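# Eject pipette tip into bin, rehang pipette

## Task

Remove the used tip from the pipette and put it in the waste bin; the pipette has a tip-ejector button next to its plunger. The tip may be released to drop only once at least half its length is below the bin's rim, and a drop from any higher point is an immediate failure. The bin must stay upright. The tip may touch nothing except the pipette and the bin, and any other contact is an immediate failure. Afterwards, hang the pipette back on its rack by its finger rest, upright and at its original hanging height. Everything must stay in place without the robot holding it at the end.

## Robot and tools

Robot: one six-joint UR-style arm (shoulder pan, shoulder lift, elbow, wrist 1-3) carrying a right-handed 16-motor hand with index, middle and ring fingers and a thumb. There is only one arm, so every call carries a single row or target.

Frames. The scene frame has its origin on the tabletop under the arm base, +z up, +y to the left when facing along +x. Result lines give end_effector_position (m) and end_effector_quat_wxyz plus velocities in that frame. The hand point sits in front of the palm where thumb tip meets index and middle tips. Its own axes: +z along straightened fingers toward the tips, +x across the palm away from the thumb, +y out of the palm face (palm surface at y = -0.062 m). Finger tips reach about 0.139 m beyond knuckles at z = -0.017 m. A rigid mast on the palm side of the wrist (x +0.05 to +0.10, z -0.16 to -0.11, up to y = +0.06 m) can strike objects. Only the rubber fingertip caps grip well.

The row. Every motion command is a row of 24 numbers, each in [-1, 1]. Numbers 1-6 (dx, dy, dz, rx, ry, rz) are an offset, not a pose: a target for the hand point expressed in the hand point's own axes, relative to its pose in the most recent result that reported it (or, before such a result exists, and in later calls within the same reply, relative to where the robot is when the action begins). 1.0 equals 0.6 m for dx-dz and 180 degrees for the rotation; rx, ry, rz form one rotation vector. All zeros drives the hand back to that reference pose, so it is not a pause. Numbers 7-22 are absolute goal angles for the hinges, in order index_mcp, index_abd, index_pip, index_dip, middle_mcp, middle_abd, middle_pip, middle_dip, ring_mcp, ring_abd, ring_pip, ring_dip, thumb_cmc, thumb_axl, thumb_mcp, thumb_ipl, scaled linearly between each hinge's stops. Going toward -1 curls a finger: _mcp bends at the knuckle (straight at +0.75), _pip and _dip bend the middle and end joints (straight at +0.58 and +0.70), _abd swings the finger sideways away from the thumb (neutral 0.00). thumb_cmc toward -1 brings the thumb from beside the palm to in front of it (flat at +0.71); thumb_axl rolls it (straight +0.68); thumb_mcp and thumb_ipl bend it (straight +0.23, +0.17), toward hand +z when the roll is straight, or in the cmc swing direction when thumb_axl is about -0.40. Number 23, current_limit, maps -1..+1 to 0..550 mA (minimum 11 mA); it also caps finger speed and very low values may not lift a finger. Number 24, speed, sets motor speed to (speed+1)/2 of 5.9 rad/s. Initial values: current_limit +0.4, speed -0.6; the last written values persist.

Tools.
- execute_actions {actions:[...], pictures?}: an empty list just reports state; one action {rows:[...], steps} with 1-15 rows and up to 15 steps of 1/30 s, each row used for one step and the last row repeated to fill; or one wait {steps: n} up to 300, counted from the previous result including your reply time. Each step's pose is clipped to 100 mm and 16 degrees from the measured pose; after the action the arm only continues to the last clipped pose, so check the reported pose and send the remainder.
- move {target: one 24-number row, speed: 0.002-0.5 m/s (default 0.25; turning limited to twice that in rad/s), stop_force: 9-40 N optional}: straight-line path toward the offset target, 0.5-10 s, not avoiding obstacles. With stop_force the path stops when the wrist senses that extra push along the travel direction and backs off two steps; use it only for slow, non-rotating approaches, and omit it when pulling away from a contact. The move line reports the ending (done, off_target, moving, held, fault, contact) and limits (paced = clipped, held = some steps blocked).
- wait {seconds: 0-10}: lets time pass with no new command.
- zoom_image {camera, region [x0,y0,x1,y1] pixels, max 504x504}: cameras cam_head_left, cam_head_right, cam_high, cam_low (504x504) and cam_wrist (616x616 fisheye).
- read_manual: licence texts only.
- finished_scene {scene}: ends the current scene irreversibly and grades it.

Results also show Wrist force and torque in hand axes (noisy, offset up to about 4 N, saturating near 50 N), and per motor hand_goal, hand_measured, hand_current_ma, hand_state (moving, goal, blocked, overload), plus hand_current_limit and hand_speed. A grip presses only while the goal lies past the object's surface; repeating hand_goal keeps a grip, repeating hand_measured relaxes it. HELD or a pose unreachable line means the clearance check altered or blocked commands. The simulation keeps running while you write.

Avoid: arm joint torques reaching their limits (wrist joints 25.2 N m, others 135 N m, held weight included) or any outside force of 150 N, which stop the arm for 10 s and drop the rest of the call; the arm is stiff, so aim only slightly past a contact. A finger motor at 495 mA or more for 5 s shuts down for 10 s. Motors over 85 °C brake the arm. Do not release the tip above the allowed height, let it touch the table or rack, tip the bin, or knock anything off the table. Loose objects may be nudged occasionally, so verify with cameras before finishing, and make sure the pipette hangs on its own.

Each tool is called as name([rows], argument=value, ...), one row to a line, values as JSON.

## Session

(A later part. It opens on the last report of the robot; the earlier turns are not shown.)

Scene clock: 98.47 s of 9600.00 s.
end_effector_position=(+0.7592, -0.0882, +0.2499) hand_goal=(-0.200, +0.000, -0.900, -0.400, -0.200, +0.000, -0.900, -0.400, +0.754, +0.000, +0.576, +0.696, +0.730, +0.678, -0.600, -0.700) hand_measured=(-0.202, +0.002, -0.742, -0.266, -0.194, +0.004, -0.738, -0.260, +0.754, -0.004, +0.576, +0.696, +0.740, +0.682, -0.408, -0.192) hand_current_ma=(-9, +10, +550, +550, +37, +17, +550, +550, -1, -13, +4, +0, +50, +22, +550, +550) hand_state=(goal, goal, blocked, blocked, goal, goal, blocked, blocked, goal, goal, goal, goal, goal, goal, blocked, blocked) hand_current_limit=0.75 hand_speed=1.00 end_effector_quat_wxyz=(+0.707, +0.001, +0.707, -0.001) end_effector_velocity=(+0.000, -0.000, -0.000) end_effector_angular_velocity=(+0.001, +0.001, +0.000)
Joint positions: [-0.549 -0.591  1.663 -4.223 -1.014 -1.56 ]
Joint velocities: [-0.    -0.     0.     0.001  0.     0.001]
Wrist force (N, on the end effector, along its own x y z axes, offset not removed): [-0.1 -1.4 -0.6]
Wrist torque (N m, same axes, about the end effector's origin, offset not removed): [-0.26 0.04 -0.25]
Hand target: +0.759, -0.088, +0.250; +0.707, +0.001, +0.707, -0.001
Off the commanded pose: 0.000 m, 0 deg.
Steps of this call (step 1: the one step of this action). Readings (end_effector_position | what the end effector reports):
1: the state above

Ejected. Return.

move(target=[-0.075,0,0,0,0,0,-0.2,0,-0.9,-0.4,-0.2,0,-0.9,-0.4,0.754,0,0.576,0.696,0.8,0.678,0.226,0.168,0.75,-0.5], speed=0.08)

move(target=[0.052,0.37,0.001,0,0,0,-0.2,0,-0.9,-0.4,-0.2,0,-0.9,-0.4,0.754,0,0.576,0.696,0.8,0.678,0.226,0.168,0.75,-0.5], speed=0.12)

move(target=[0,0.08,0,0,0,0,-0.2,0,-0.9,-0.4,-0.2,0,-0.9,-0.4,0.754,0,0.576,0.696,0.8,0.678,0.226,0.168,0.75,-0.5], speed=0.012, stop_force=9)

zoom_image(camera="cam_high", region=[300, 280, 400, 380])

Scene clock: 103.03 s of 9600.00 s.
end_effector_position=(+0.7593, -0.0882, +0.2947) hand_goal=(-0.200, +0.000, -0.900, -0.400, -0.200, +0.000, -0.900, -0.400, +0.754, +0.000, +0.576, +0.696, +0.800, +0.678, +0.226, +0.168) hand_measured=(-0.200, +0.002, -0.742, -0.266, -0.194, +0.004, -0.738, -0.260, +0.754, -0.004, +0.576, +0.696, +0.800, +0.676, +0.224, +0.166) hand_current_ma=(+0, +10, +481, +481, +36, +17, +481, +481, -1, -13, +4, +0, -5, -11, -15, -15) hand_state=(goal, goal, blocked, blocked, goal, goal, blocked, blocked, goal, goal, goal, goal, goal, goal, goal, goal) hand_current_limit=0.75 hand_speed=-0.50 end_effector_quat_wxyz=(+0.707, +0.001, +0.707, -0.001) end_effector_velocity=(+0.000, -0.000, +0.002) end_effector_angular_velocity=(-0.001, +0.001, -0.000)
Joint positions: [-0.549 -0.682  1.687 -4.155 -1.013 -1.56 ]
Joint velocities: [-0.    -0.004  0.001  0.004 -0.    -0.001]
Wrist force (N, on the end effector, along its own x y z axes, offset not removed): [-1.7 -2.5 -0.9]
Wrist torque (N m, same axes, about the end effector's origin, offset not removed): [-0.45 0.35 -0.31]
Hand target: +0.759, -0.088, +0.295; +0.707, +0.001, +0.707, -0.001
Off the commanded pose: 0.000 m, 0 deg.
After step 90, 0.53 s passed at rest.
move: done
camera_calibration (this result's frames):
cam_wrist: T_world_to_cam=[[-0.0117661, 0.585336, 0.810705, -0.149346], [-0.737329, -0.552731, 0.388375, 0.351847], [0.675432, -0.593187, 0.438089, -0.562447], [0, 0, 0, 1]] pos_world=[0.637564, -0.0517418, 0.230828]

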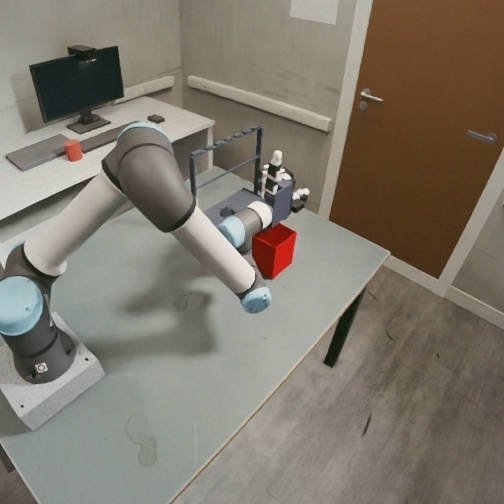

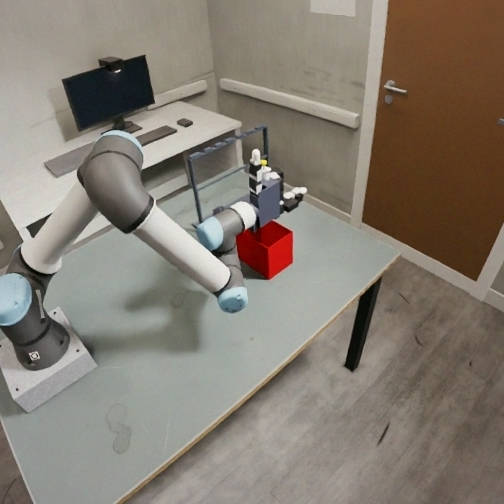

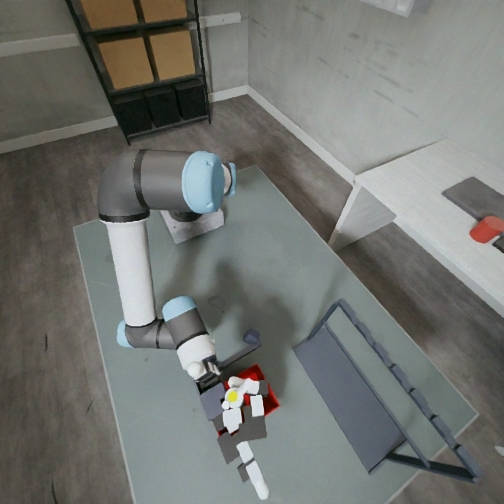

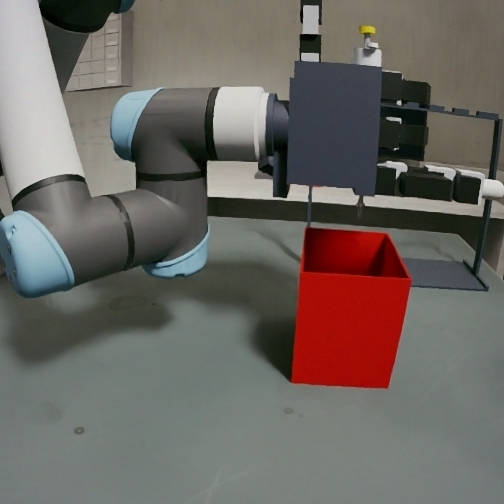

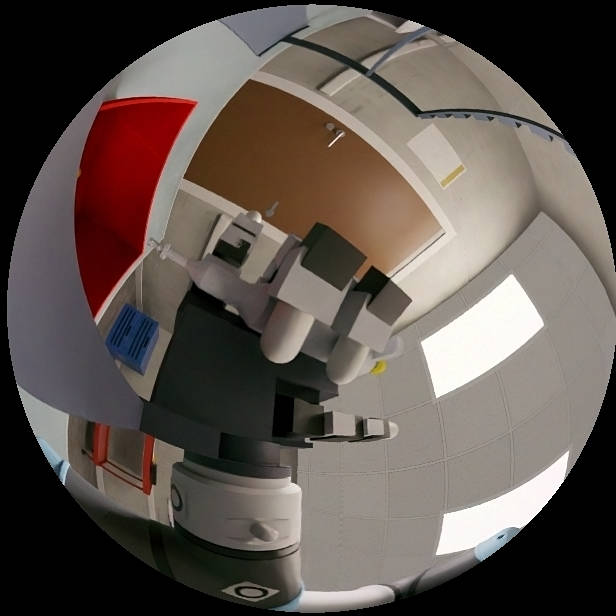

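Scene clock: 105.43 s of 9600.00 s.
end_effector_position=(+0.7601, +0.1337, +0.2639) hand_goal=(-0.200, +0.000, -0.900, -0.400, -0.200, +0.000, -0.900, -0.400, +0.754, +0.000, +0.576, +0.696, +0.800, +0.678, +0.226, +0.168) hand_measured=(-0.200, +0.002, -0.742, -0.266, -0.194, +0.004, -0.738, -0.260, +0.754, -0.004, +0.576, +0.696, +0.800, +0.676, +0.224, +0.166) hand_current_ma=(+0, +10, +481, +481, +36, +17, +481, +481, -1, -13, +4, +0, -1, -11, -15, -15) hand_state=(goal, goal, blocked, blocked, goal, goal, blocked, blocked, goal, goal, goal, goal, goal, goal, goal, goal) hand_current_limit=0.75 hand_speed=-0.50 end_effector_quat_wxyz=(+0.707, +0.001, +0.707, -0.001) end_effector_velocity=(+0.000, +0.001, +0.001) end_effector_angular_velocity=(+0.001, -0.003, -0.001)
Joint positions: [-0.152 -0.651  1.754 -4.253 -1.411 -1.563]
Joint velocities: [ 0.003  0.001 -0.002 -0.001 -0.004  0.001]
Wrist force (N, on the end effector, along its own x y z axes, offset not removed): [-0.2 -2.4 -2.0]
Wrist torque (N m, same axes, about the end effector's origin, offset not removed): [-0.21 0.06 -0.24]
Hand target: +0.760, +0.134, +0.264; +0.707, +0.001, +0.707, -0.001
Off the commanded pose: 0.001 m, 0 deg.
move: done
camera_calibration (this result's frames):
cam_wrist: T_world_to_cam=[[-0.011977, 0.584819, 0.811076, -0.254155], [-0.737402, -0.553002, 0.387848, 0.487318], [0.675348, -0.593444, 0.43787, -0.417736], [0, 0, 0, 1]] pos_world=[0.638423, 0.17022, 0.200048]

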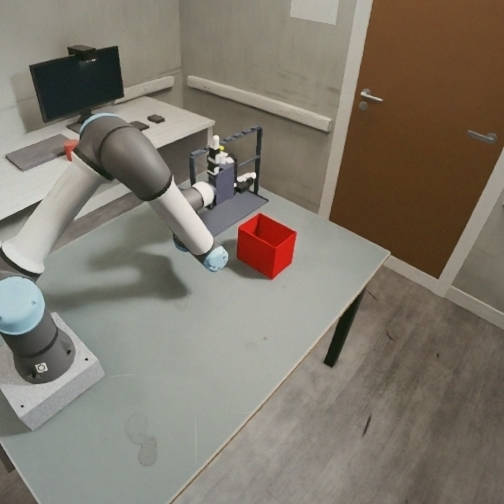

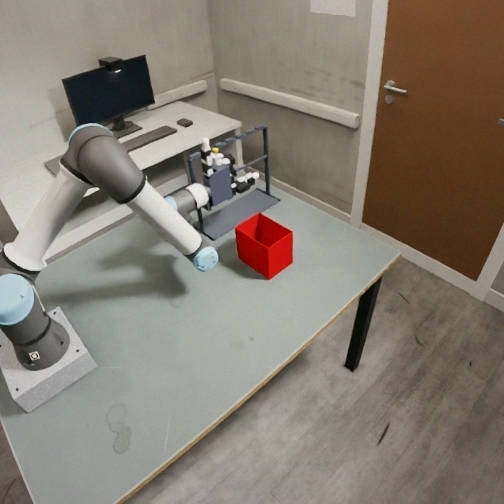

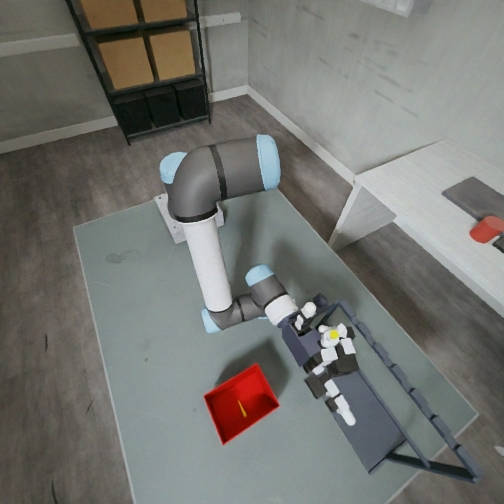

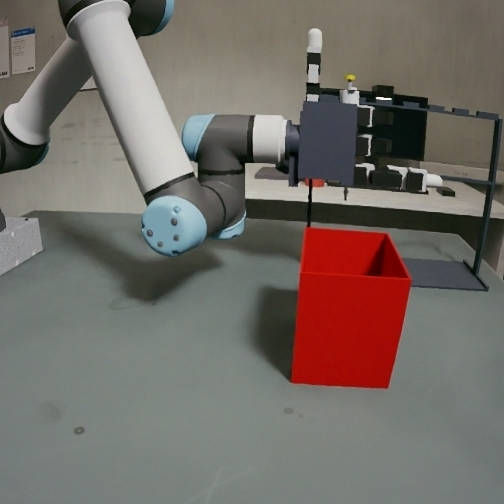

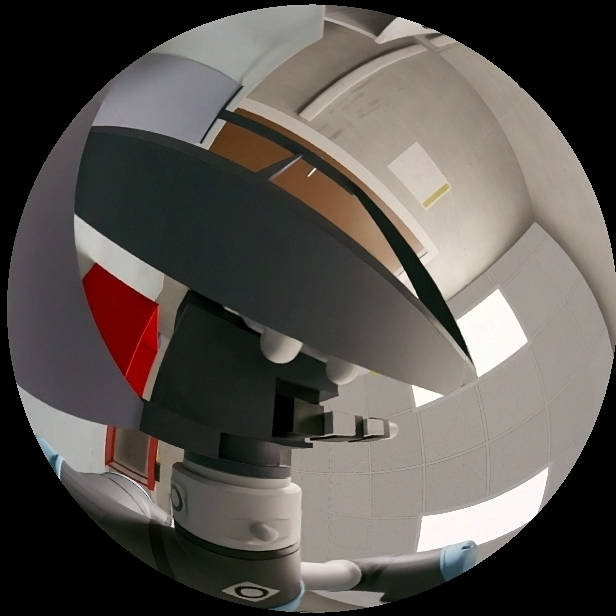

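Scene clock: 109.67 s of 9600.00 s.
end_effector_position=(+0.7602, +0.1814, +0.2640) hand_goal=(-0.200, +0.000, -0.900, -0.400, -0.200, +0.000, -0.900, -0.400, +0.754, +0.000, +0.576, +0.696, +0.800, +0.678, +0.226, +0.168) hand_measured=(-0.200, +0.002, -0.742, -0.266, -0.194, +0.004, -0.738, -0.260, +0.754, -0.004, +0.576, +0.696, +0.800, +0.676, +0.224, +0.166) hand_current_ma=(+0, +10, +481, +481, +36, +17, +481, +481, -1, -13, +4, +0, -1, -11, -15, -15) hand_state=(goal, goal, blocked, blocked, goal, goal, blocked, blocked, goal, goal, goal, goal, goal, goal, goal, goal) hand_current_limit=0.75 hand_speed=-0.50 end_effector_quat_wxyz=(+0.707, +0.001, +0.707, -0.001) end_effector_velocity=(+0.000, +0.002, -0.000) end_effector_angular_velocity=(-0.000, +0.001, -0.001)
Joint positions: [-0.06  -0.645  1.733 -4.238 -1.503 -1.564]
Joint velocities: [ 0.005  0.    -0.002  0.002 -0.005 -0.   ]
Wrist force (N, on the end effector, along its own x y z axes, offset not removed): [1.1 -0.9 -1.4]
Wrist torque (N m, same axes, about the end effector's origin, offset not removed): [-0.04 -0.10 -0.01]
Hand target: +0.760, +0.182, +0.264; +0.707, +0.001, +0.707, -0.001
Off the commanded pose: 0.000 m, 0 deg.
move: done
camera_calibration (this result's frames):
cam_wrist: T_world_to_cam=[[-0.0119989, 0.58469, 0.811168, -0.282131], [-0.737402, -0.553074, 0.387748, 0.513761], [0.675348, -0.593504, 0.437787, -0.389453], [0, 0, 0, 1]] pos_world=[0.63848, 0.217965, 0.200144]

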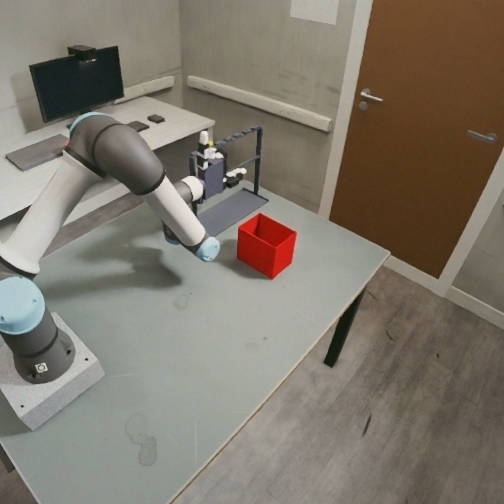

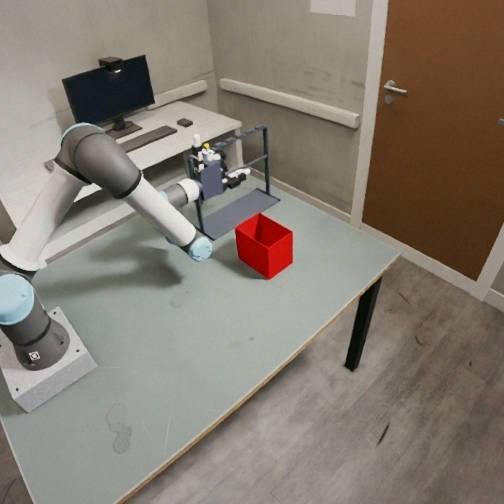

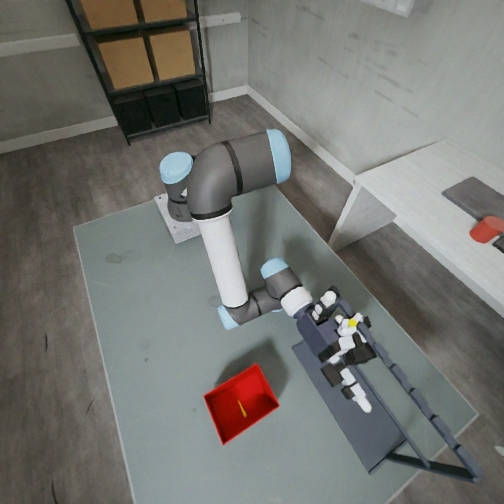

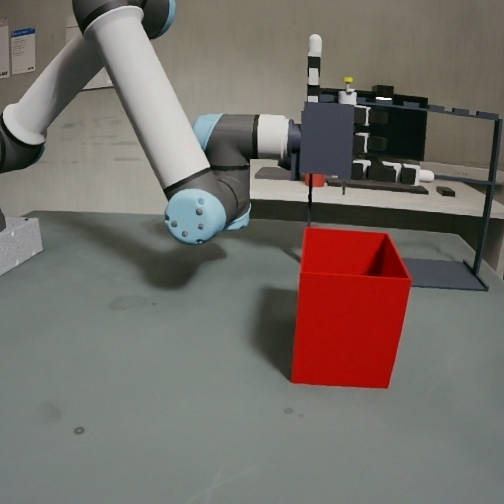

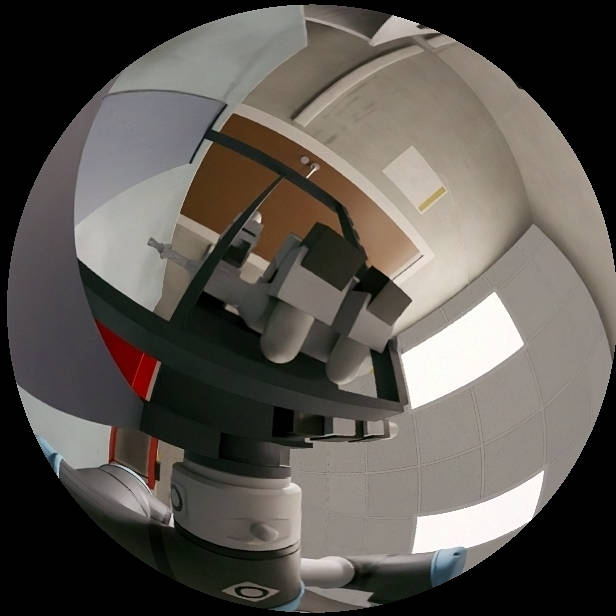

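Region (300, 280, 400, 380) of cam_high's 504x504 image, scaled by 5.040, with more detail than that image has.

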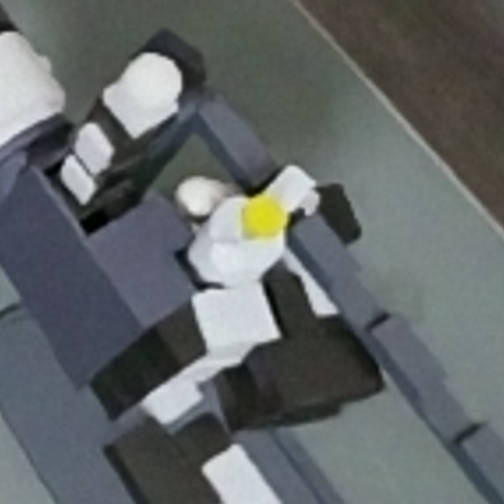

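move(target=[0,0.007,0,0,0,0,-0.2,0,-0.9,-0.4,-0.2,0,-0.9,-0.4,0.754,0,0.576,0.696,0.8,0.678,0.226,0.168,0.75,-0.5], speed=0.01)

move(target=[0.014,0,0,0,0,0,-0.2,0,-0.9,-0.4,-0.2,0,-0.9,-0.4,0.754,0,0.576,0.696,0.8,0.678,0.226,0.168,0.75,-0.5], speed=0.008, stop_force=9)

move(target=[0,0,0,0,0,0,-0.15,0,-0.6,-0.15,-0.15,0,-0.6,-0.15,0.754,0,0.576,0.696,0.8,0.678,0.226,0.168,0.75,-0.85])

zoom_image(camera="cam_high", region=[300, 280, 400, 380])

Scene clock: 114.40 s of 9600.00 s.
end_effector_position=(+0.7602, +0.1854, +0.2640) hand_goal=(-0.200, +0.000, -0.900, -0.400, -0.200, +0.000, -0.900, -0.400, +0.754, +0.000, +0.576, +0.696, +0.800, +0.678, +0.226, +0.168) hand_measured=(-0.200, +0.002, -0.742, -0.266, -0.194, +0.004, -0.738, -0.260, +0.754, -0.004, +0.576, +0.696, +0.800, +0.676, +0.224, +0.166) hand_current_ma=(+0, +10, +481, +481, +34, +17, +481, +481, -1, -13, +4, +0, -1, -11, -15, -15) hand_state=(goal, goal, blocked, blocked, goal, goal, blocked, blocked, goal, goal, goal, goal, goal, goal, goal, goal) hand_current_limit=0.75 hand_speed=-0.50 end_effector_quat_wxyz=(+0.707, +0.001, +0.707, -0.001) end_effector_velocity=(+0.000, +0.002, -0.000) end_effector_angular_velocity=(-0.000, +0.001, -0.000)
Joint positions: [-0.052 -0.644  1.731 -4.237 -1.51  -1.564]
Joint velocities: [ 0.003  0.    -0.002  0.002 -0.003 -0.   ]
Wrist force (N, on the end effector, along its own x y z axes, offset not removed): [1.5 -0.7 -0.6]
Wrist torque (N m, same axes, about the end effector's origin, offset not removed): [-0.17 -0.16 -0.02]
Hand target: +0.760, +0.186, +0.264; +0.707, +0.001, +0.707, -0.001
Off the commanded pose: 0.000 m, 0 deg.
After step 90, 1.03 s passed at rest.
move: done
camera_calibration (this result's frames):
cam_wrist: T_world_to_cam=[[-0.0120037, 0.584679, 0.811176, -0.284479], [-0.737398, -0.553084, 0.38774, 0.515981], [0.675352, -0.593505, 0.43778, -0.387079], [0, 0, 0, 1]] pos_world=[0.638483, 0.221977, 0.200152]

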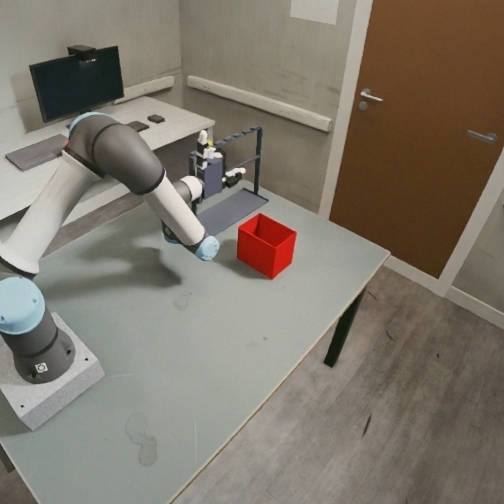

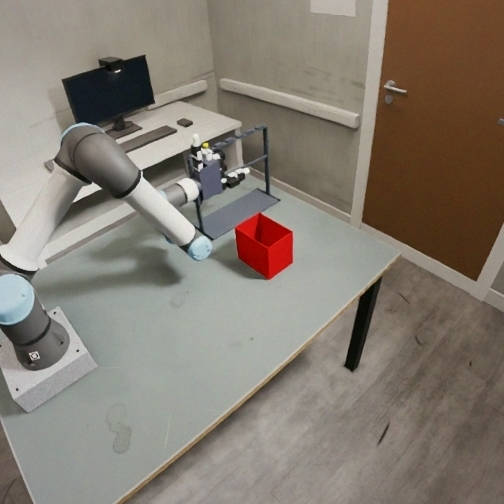

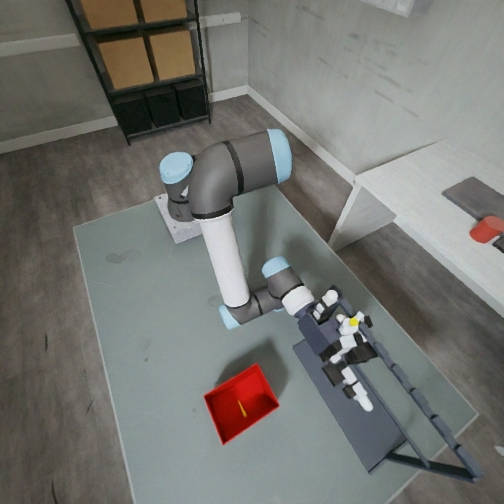

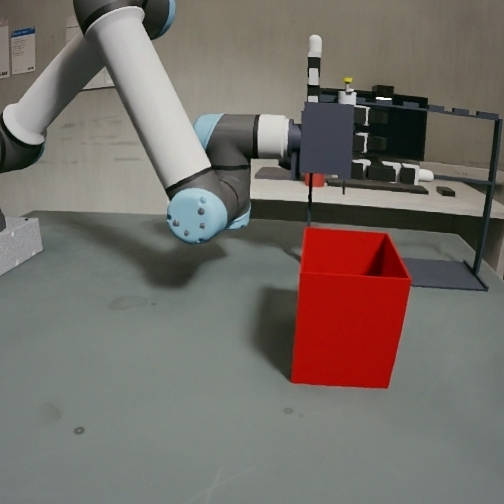

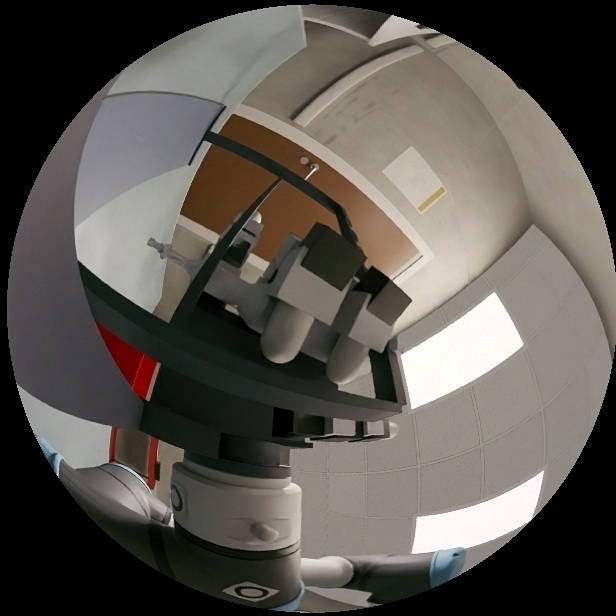

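Scene clock: 115.67 s of 9600.00 s.
end_effector_position=(+0.7602, +0.1854, +0.2559) hand_goal=(-0.200, +0.000, -0.900, -0.400, -0.200, +0.000, -0.900, -0.400, +0.754, +0.000, +0.576, +0.696, +0.800, +0.678, +0.226, +0.168) hand_measured=(-0.200, +0.002, -0.742, -0.266, -0.194, +0.004, -0.738, -0.260, +0.754, -0.004, +0.576, +0.696, +0.800, +0.676, +0.224, +0.166) hand_current_ma=(+2, +10, +481, +481, +33, +17, +481, +481, -1, -13, +4, +0, -1, -11, -15, -15) hand_state=(goal, goal, blocked, blocked, goal, goal, blocked, blocked, goal, goal, goal, goal, goal, goal, goal, goal) hand_current_limit=0.75 hand_speed=-0.50 end_effector_quat_wxyz=(+0.707, +0.001, +0.707, -0.001) end_effector_velocity=(-0.000, -0.000, -0.002) end_effector_angular_velocity=(-0.000, +0.001, -0.001)
Joint positions: [-0.052 -0.627  1.726 -4.249 -1.51  -1.564]
Joint velocities: [-0.001  0.004 -0.    -0.002  0.    -0.   ]
Wrist force (N, on the end effector, along its own x y z axes, offset not removed): [-4.2 -2.0 -2.1]
Wrist torque (N m, same axes, about the end effector's origin, offset not removed): [-0.22 0.26 -0.25]
Hand target: +0.760, +0.185, +0.256; +0.707, +0.001, +0.707, -0.001
Off the commanded pose: 0.000 m, 0 deg.
move: done
camera_calibration (this result's frames):
cam_wrist: T_world_to_cam=[[-0.0121029, 0.584686, 0.81117, -0.27779], [-0.737402, -0.553119, 0.387682, 0.519165], [0.675346, -0.593466, 0.437843, -0.383494], [0, 0, 0, 1]] pos_world=[0.638462, 0.221989, 0.191974]

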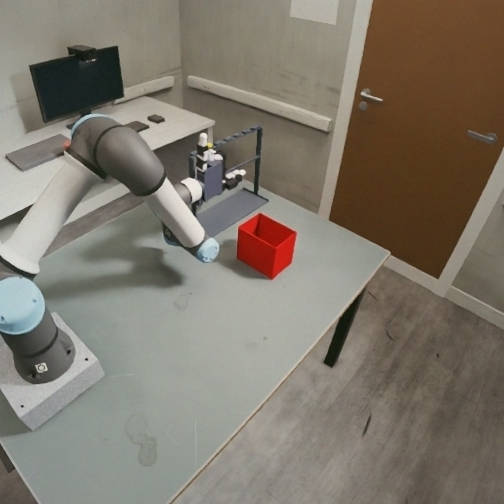

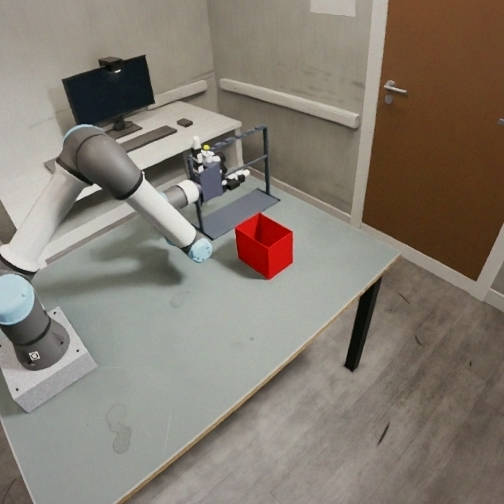

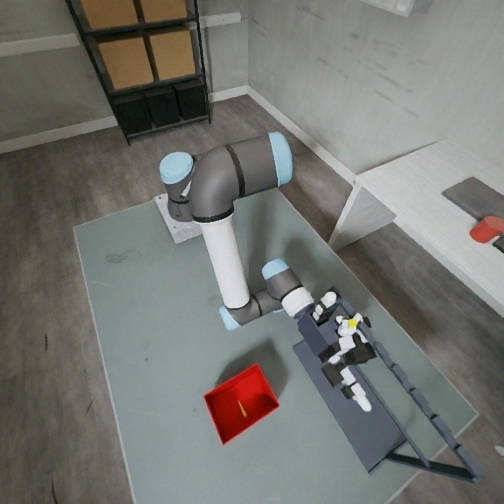

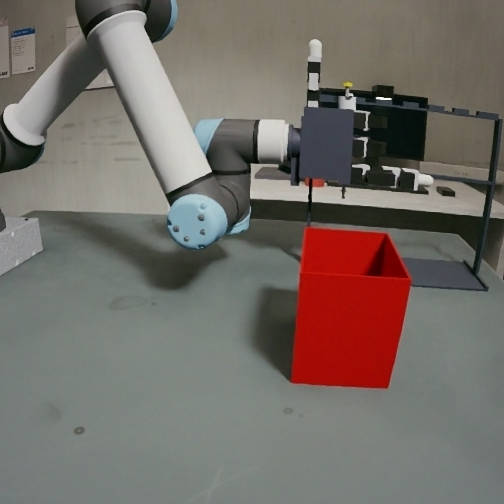

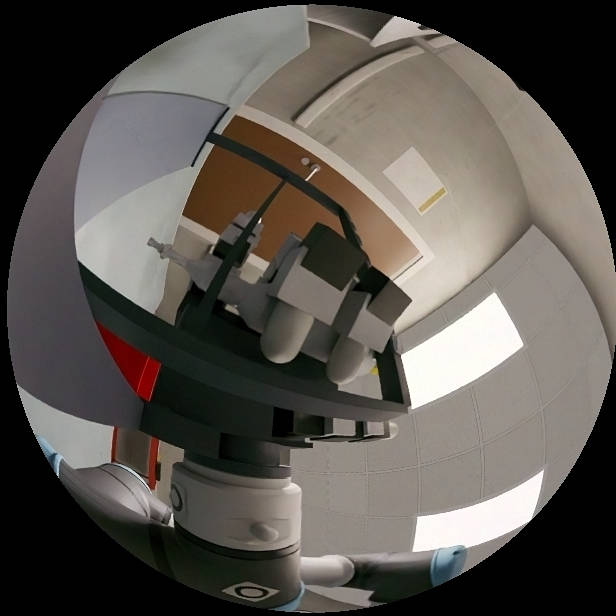

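Scene clock: 116.53 s of 9600.00 s.
end_effector_position=(+0.7602, +0.1854, +0.2558) hand_goal=(-0.150, +0.000, -0.600, -0.150, -0.150, +0.000, -0.600, -0.150, +0.754, +0.000, +0.576, +0.696, +0.800, +0.678, +0.226, +0.168) hand_measured=(-0.152, +0.000, -0.602, -0.152, -0.152, +0.000, -0.602, -0.152, +0.754, -0.004, +0.576, +0.696, +0.800, +0.676, +0.224, +0.166) hand_current_ma=(-14, +3, -14, -14, -14, +4, -14, -14, -1, -14, +4, +0, -1, -11, -14, -15) hand_state=(goal, goal, goal, goal, goal, goal, goal, goal, goal, goal, goal, goal, goal, goal, goal, goal) hand_current_limit=0.75 hand_speed=-0.85 end_effector_quat_wxyz=(+0.707, +0.001, +0.707, -0.001) end_effector_velocity=(-0.000, +0.000, +0.000) end_effector_angular_velocity=(+0.000, -0.000, +0.000)
Joint positions: [-0.052 -0.627  1.726 -4.249 -1.51  -1.564]
Joint velocities: [ 0. -0.  0. -0.  0.  0.]
Wrist force (N, on the end effector, along its own x y z axes, offset not removed): [0.9 -0.9 -2.5]
Wrist torque (N m, same axes, about the end effector's origin, offset not removed): [0.01 -0.14 -0.03]
Hand target: +0.760, +0.185, +0.256; +0.707, +0.001, +0.707, -0.001
Off the commanded pose: 0.000 m, 0 deg.
move: done
camera_calibration (this result's frames):
cam_wrist: T_world_to_cam=[[-0.012054, 0.584688, 0.811169, -0.277779], [-0.737379, -0.553118, 0.387728, 0.519165], [0.675372, -0.593465, 0.437804, -0.383486], [0, 0, 0, 1]] pos_world=[0.638469, 0.221988, 0.191922]

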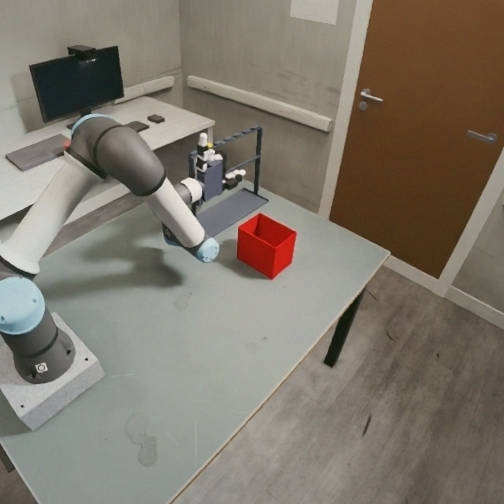

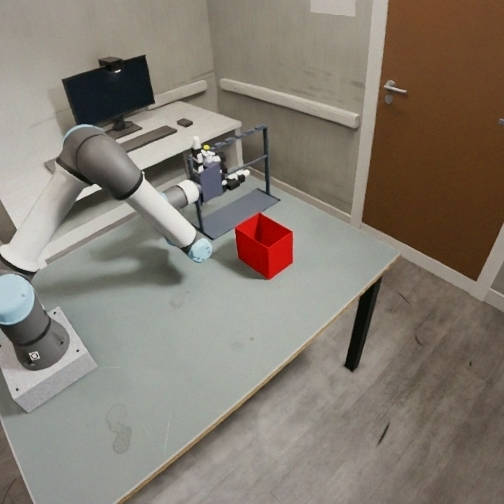

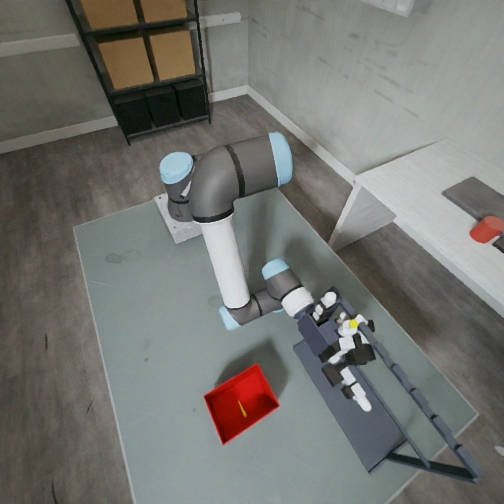

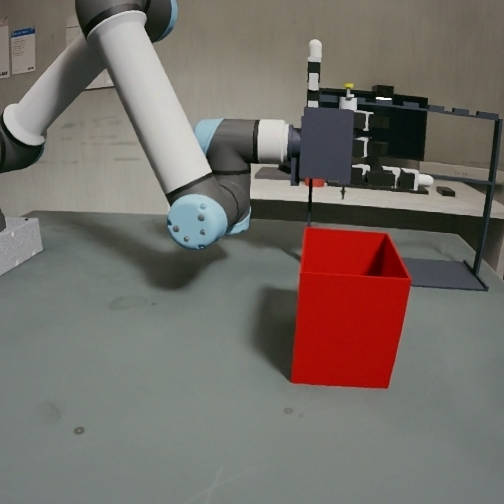

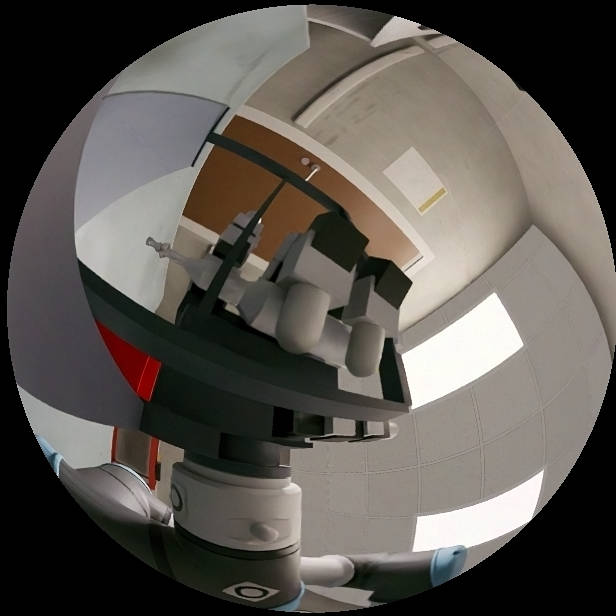

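Region (300, 280, 400, 380) of cam_high's 504x504 image, scaled by 5.040, with more detail than that image has.

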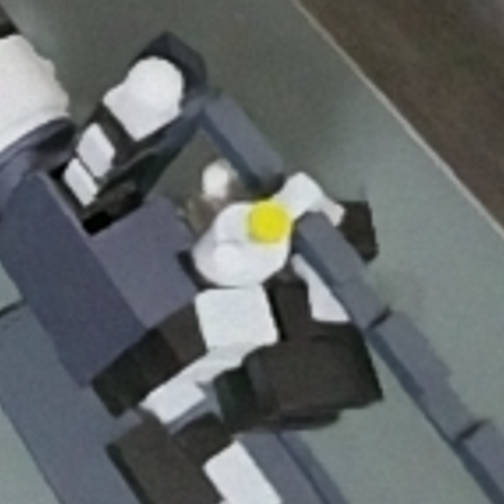

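Original height.

move(target=[0,0,0,0,0,0,0.1,0,0.3,0.5,0.1,0,0.3,0.5,0.754,0,0.576,0.696,0.8,0.678,0.226,0.168,0.75,-0.5])

move(target=[0,-0.12,0,0,0,0,0.754,0,0.576,0.696,0.754,0,0.576,0.696,0.754,0,0.576,0.696,0.8,0.678,0.226,0.168,0.75,-0.5], speed=0.06)

Scene clock: 119.90 s of 9600.00 s.
end_effector_position=(+0.7602, +0.1854, +0.2559) hand_goal=(+0.100, +0.000, +0.300, +0.500, +0.100, +0.000, +0.300, +0.500, +0.754, +0.000, +0.576, +0.696, +0.800, +0.678, +0.226, +0.168) hand_measured=(+0.098, -0.002, +0.298, +0.498, +0.098, -0.002, +0.298, +0.498, +0.754, -0.004, +0.576, +0.696, +0.800, +0.676, +0.224, +0.166) hand_current_ma=(-11, -11, -14, -14, -11, -12, -14, -14, -1, -14, +4, +0, -1, -11, -14, -15) hand_state=(goal, goal, goal, goal, goal, goal, goal, goal, goal, goal, goal, goal, goal, goal, goal, goal) hand_current_limit=0.75 hand_speed=-0.50 end_effector_quat_wxyz=(+0.707, +0.001, +0.707, -0.001) end_effector_velocity=(-0.000, +0.001, -0.000) end_effector_angular_velocity=(+0.000, +0.001, +0.001)
Joint positions: [-0.052 -0.627  1.726 -4.249 -1.51  -1.564]
Joint velocities: [ 0.001  0.     0.     0.     0.    -0.   ]
Wrist force (N, on the end effector, along its own x y z axes, offset not removed): [0.2 0.1 -3.2]
Wrist torque (N m, same axes, about the end effector's origin, offset not removed): [0.31 -0.01 -0.13]
Hand target: +0.760, +0.185, +0.256; +0.707, +0.001, +0.707, -0.001
Off the commanded pose: 0.000 m, 0 deg.
move: done
camera_calibration (this result's frames):
cam_wrist: T_world_to_cam=[[-0.0121012, 0.584691, 0.811166, -0.27779], [-0.737401, -0.553117, 0.387687, 0.519163], [0.675347, -0.593463, 0.437845, -0.383495], [0, 0, 0, 1]] pos_world=[0.638462, 0.221989, 0.191973]

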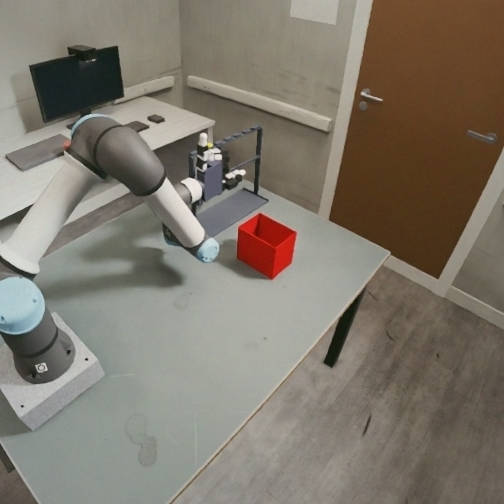

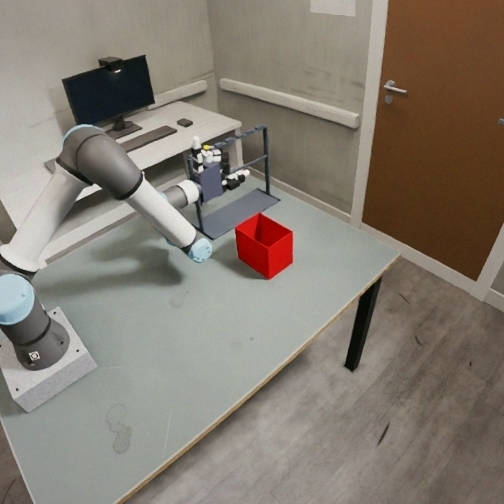

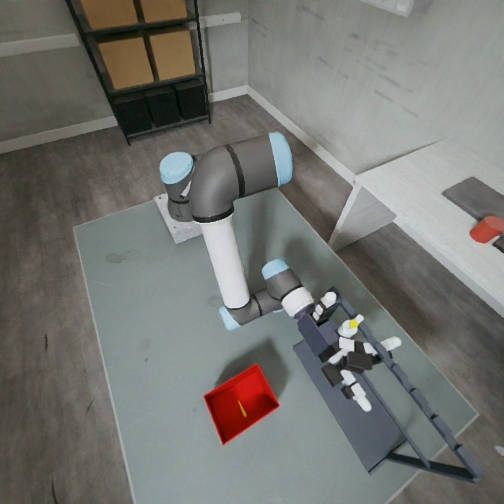

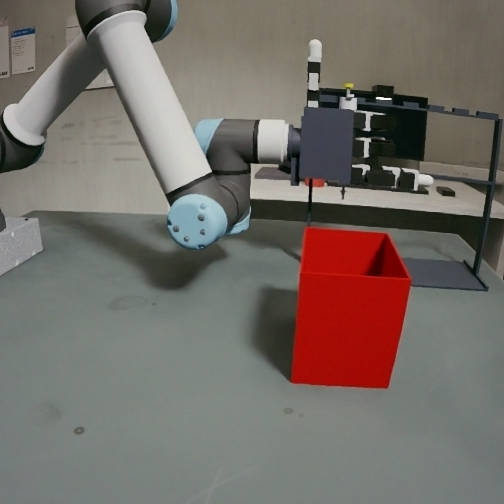

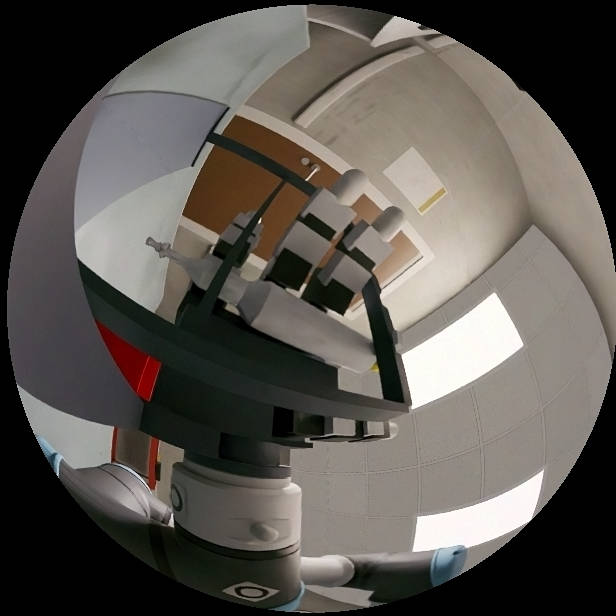

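Scene clock: 121.53 s of 9600.00 s.
end_effector_position=(+0.7601, +0.1136, +0.2557) hand_goal=(+0.754, +0.000, +0.576, +0.696, +0.754, +0.000, +0.576, +0.696, +0.754, +0.000, +0.576, +0.696, +0.800, +0.678, +0.226, +0.168) hand_measured=(+0.752, -0.002, +0.574, +0.694, +0.752, -0.002, +0.574, +0.694, +0.754, -0.004, +0.576, +0.696, +0.800, +0.676, +0.224, +0.166) hand_current_ma=(-12, -12, -11, -13, -12, -13, -11, -13, -1, -14, +4, +0, -1, -11, -14, -15) hand_state=(goal, goal, goal, goal, goal, goal, goal, goal, goal, goal, goal, goal, goal, goal, goal, goal) hand_current_limit=0.75 hand_speed=-0.50 end_effector_quat_wxyz=(+0.707, +0.001, +0.707, -0.001) end_effector_velocity=(-0.000, -0.002, -0.000) end_effector_angular_velocity=(+0.000, -0.000, +0.001)
Joint positions: [-0.19  -0.635  1.754 -4.269 -1.372 -1.563]
Joint velocities: [-0.004 -0.     0.001 -0.001  0.004  0.   ]
Wrist force (N, on the end effector, along its own x y z axes, offset not removed): [1.1 -1.7 -0.5]
Wrist torque (N m, same axes, about the end effector's origin, offset not removed): [-0.36 -0.08 0.09]
Hand target: +0.760, +0.113, +0.256; +0.707, +0.001, +0.707, -0.001
Off the commanded pose: 0.000 m, 0 deg.
move: done
camera_calibration (this result's frames):
cam_wrist: T_world_to_cam=[[-0.012066, 0.584885, 0.811027, -0.235699], [-0.7374, -0.55301, 0.387841, 0.479375], [0.675348, -0.593372, 0.437967, -0.426043], [0, 0, 0, 1]] pos_world=[0.638375, 0.150154, 0.19183]

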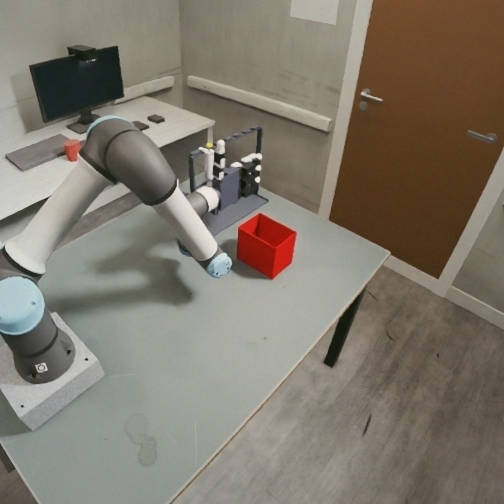

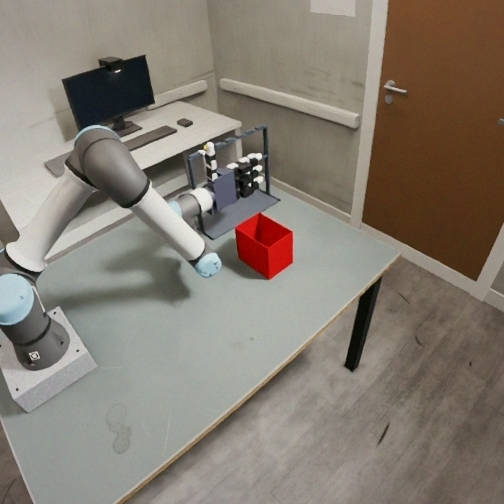

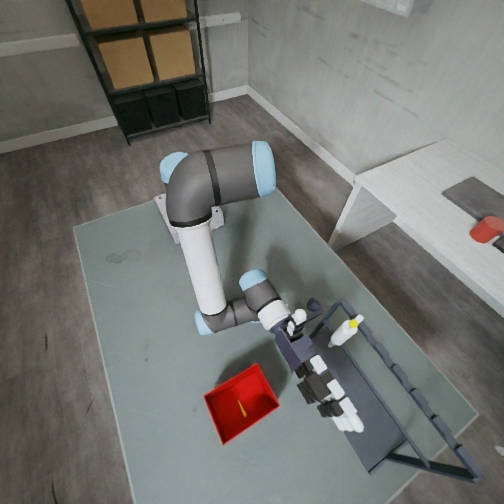

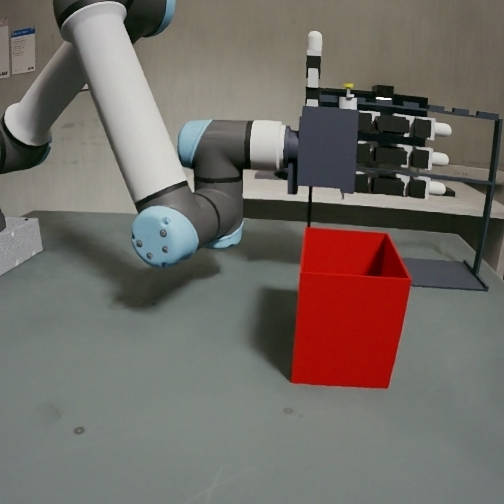

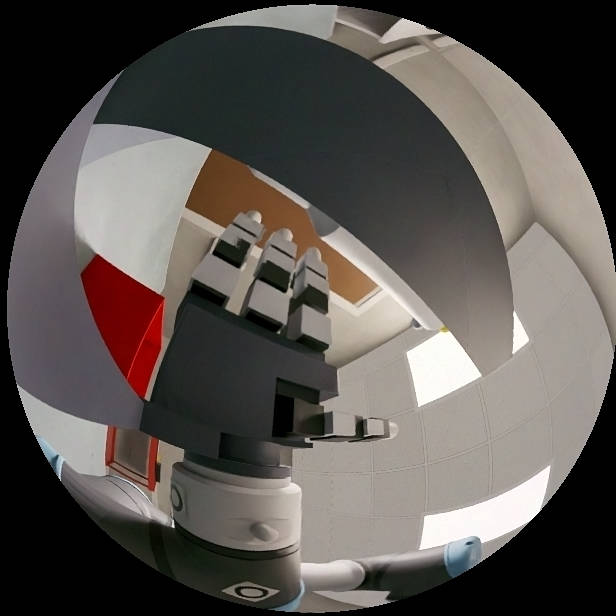

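finished_scene(scene=1)

The scene is finished: the task was done.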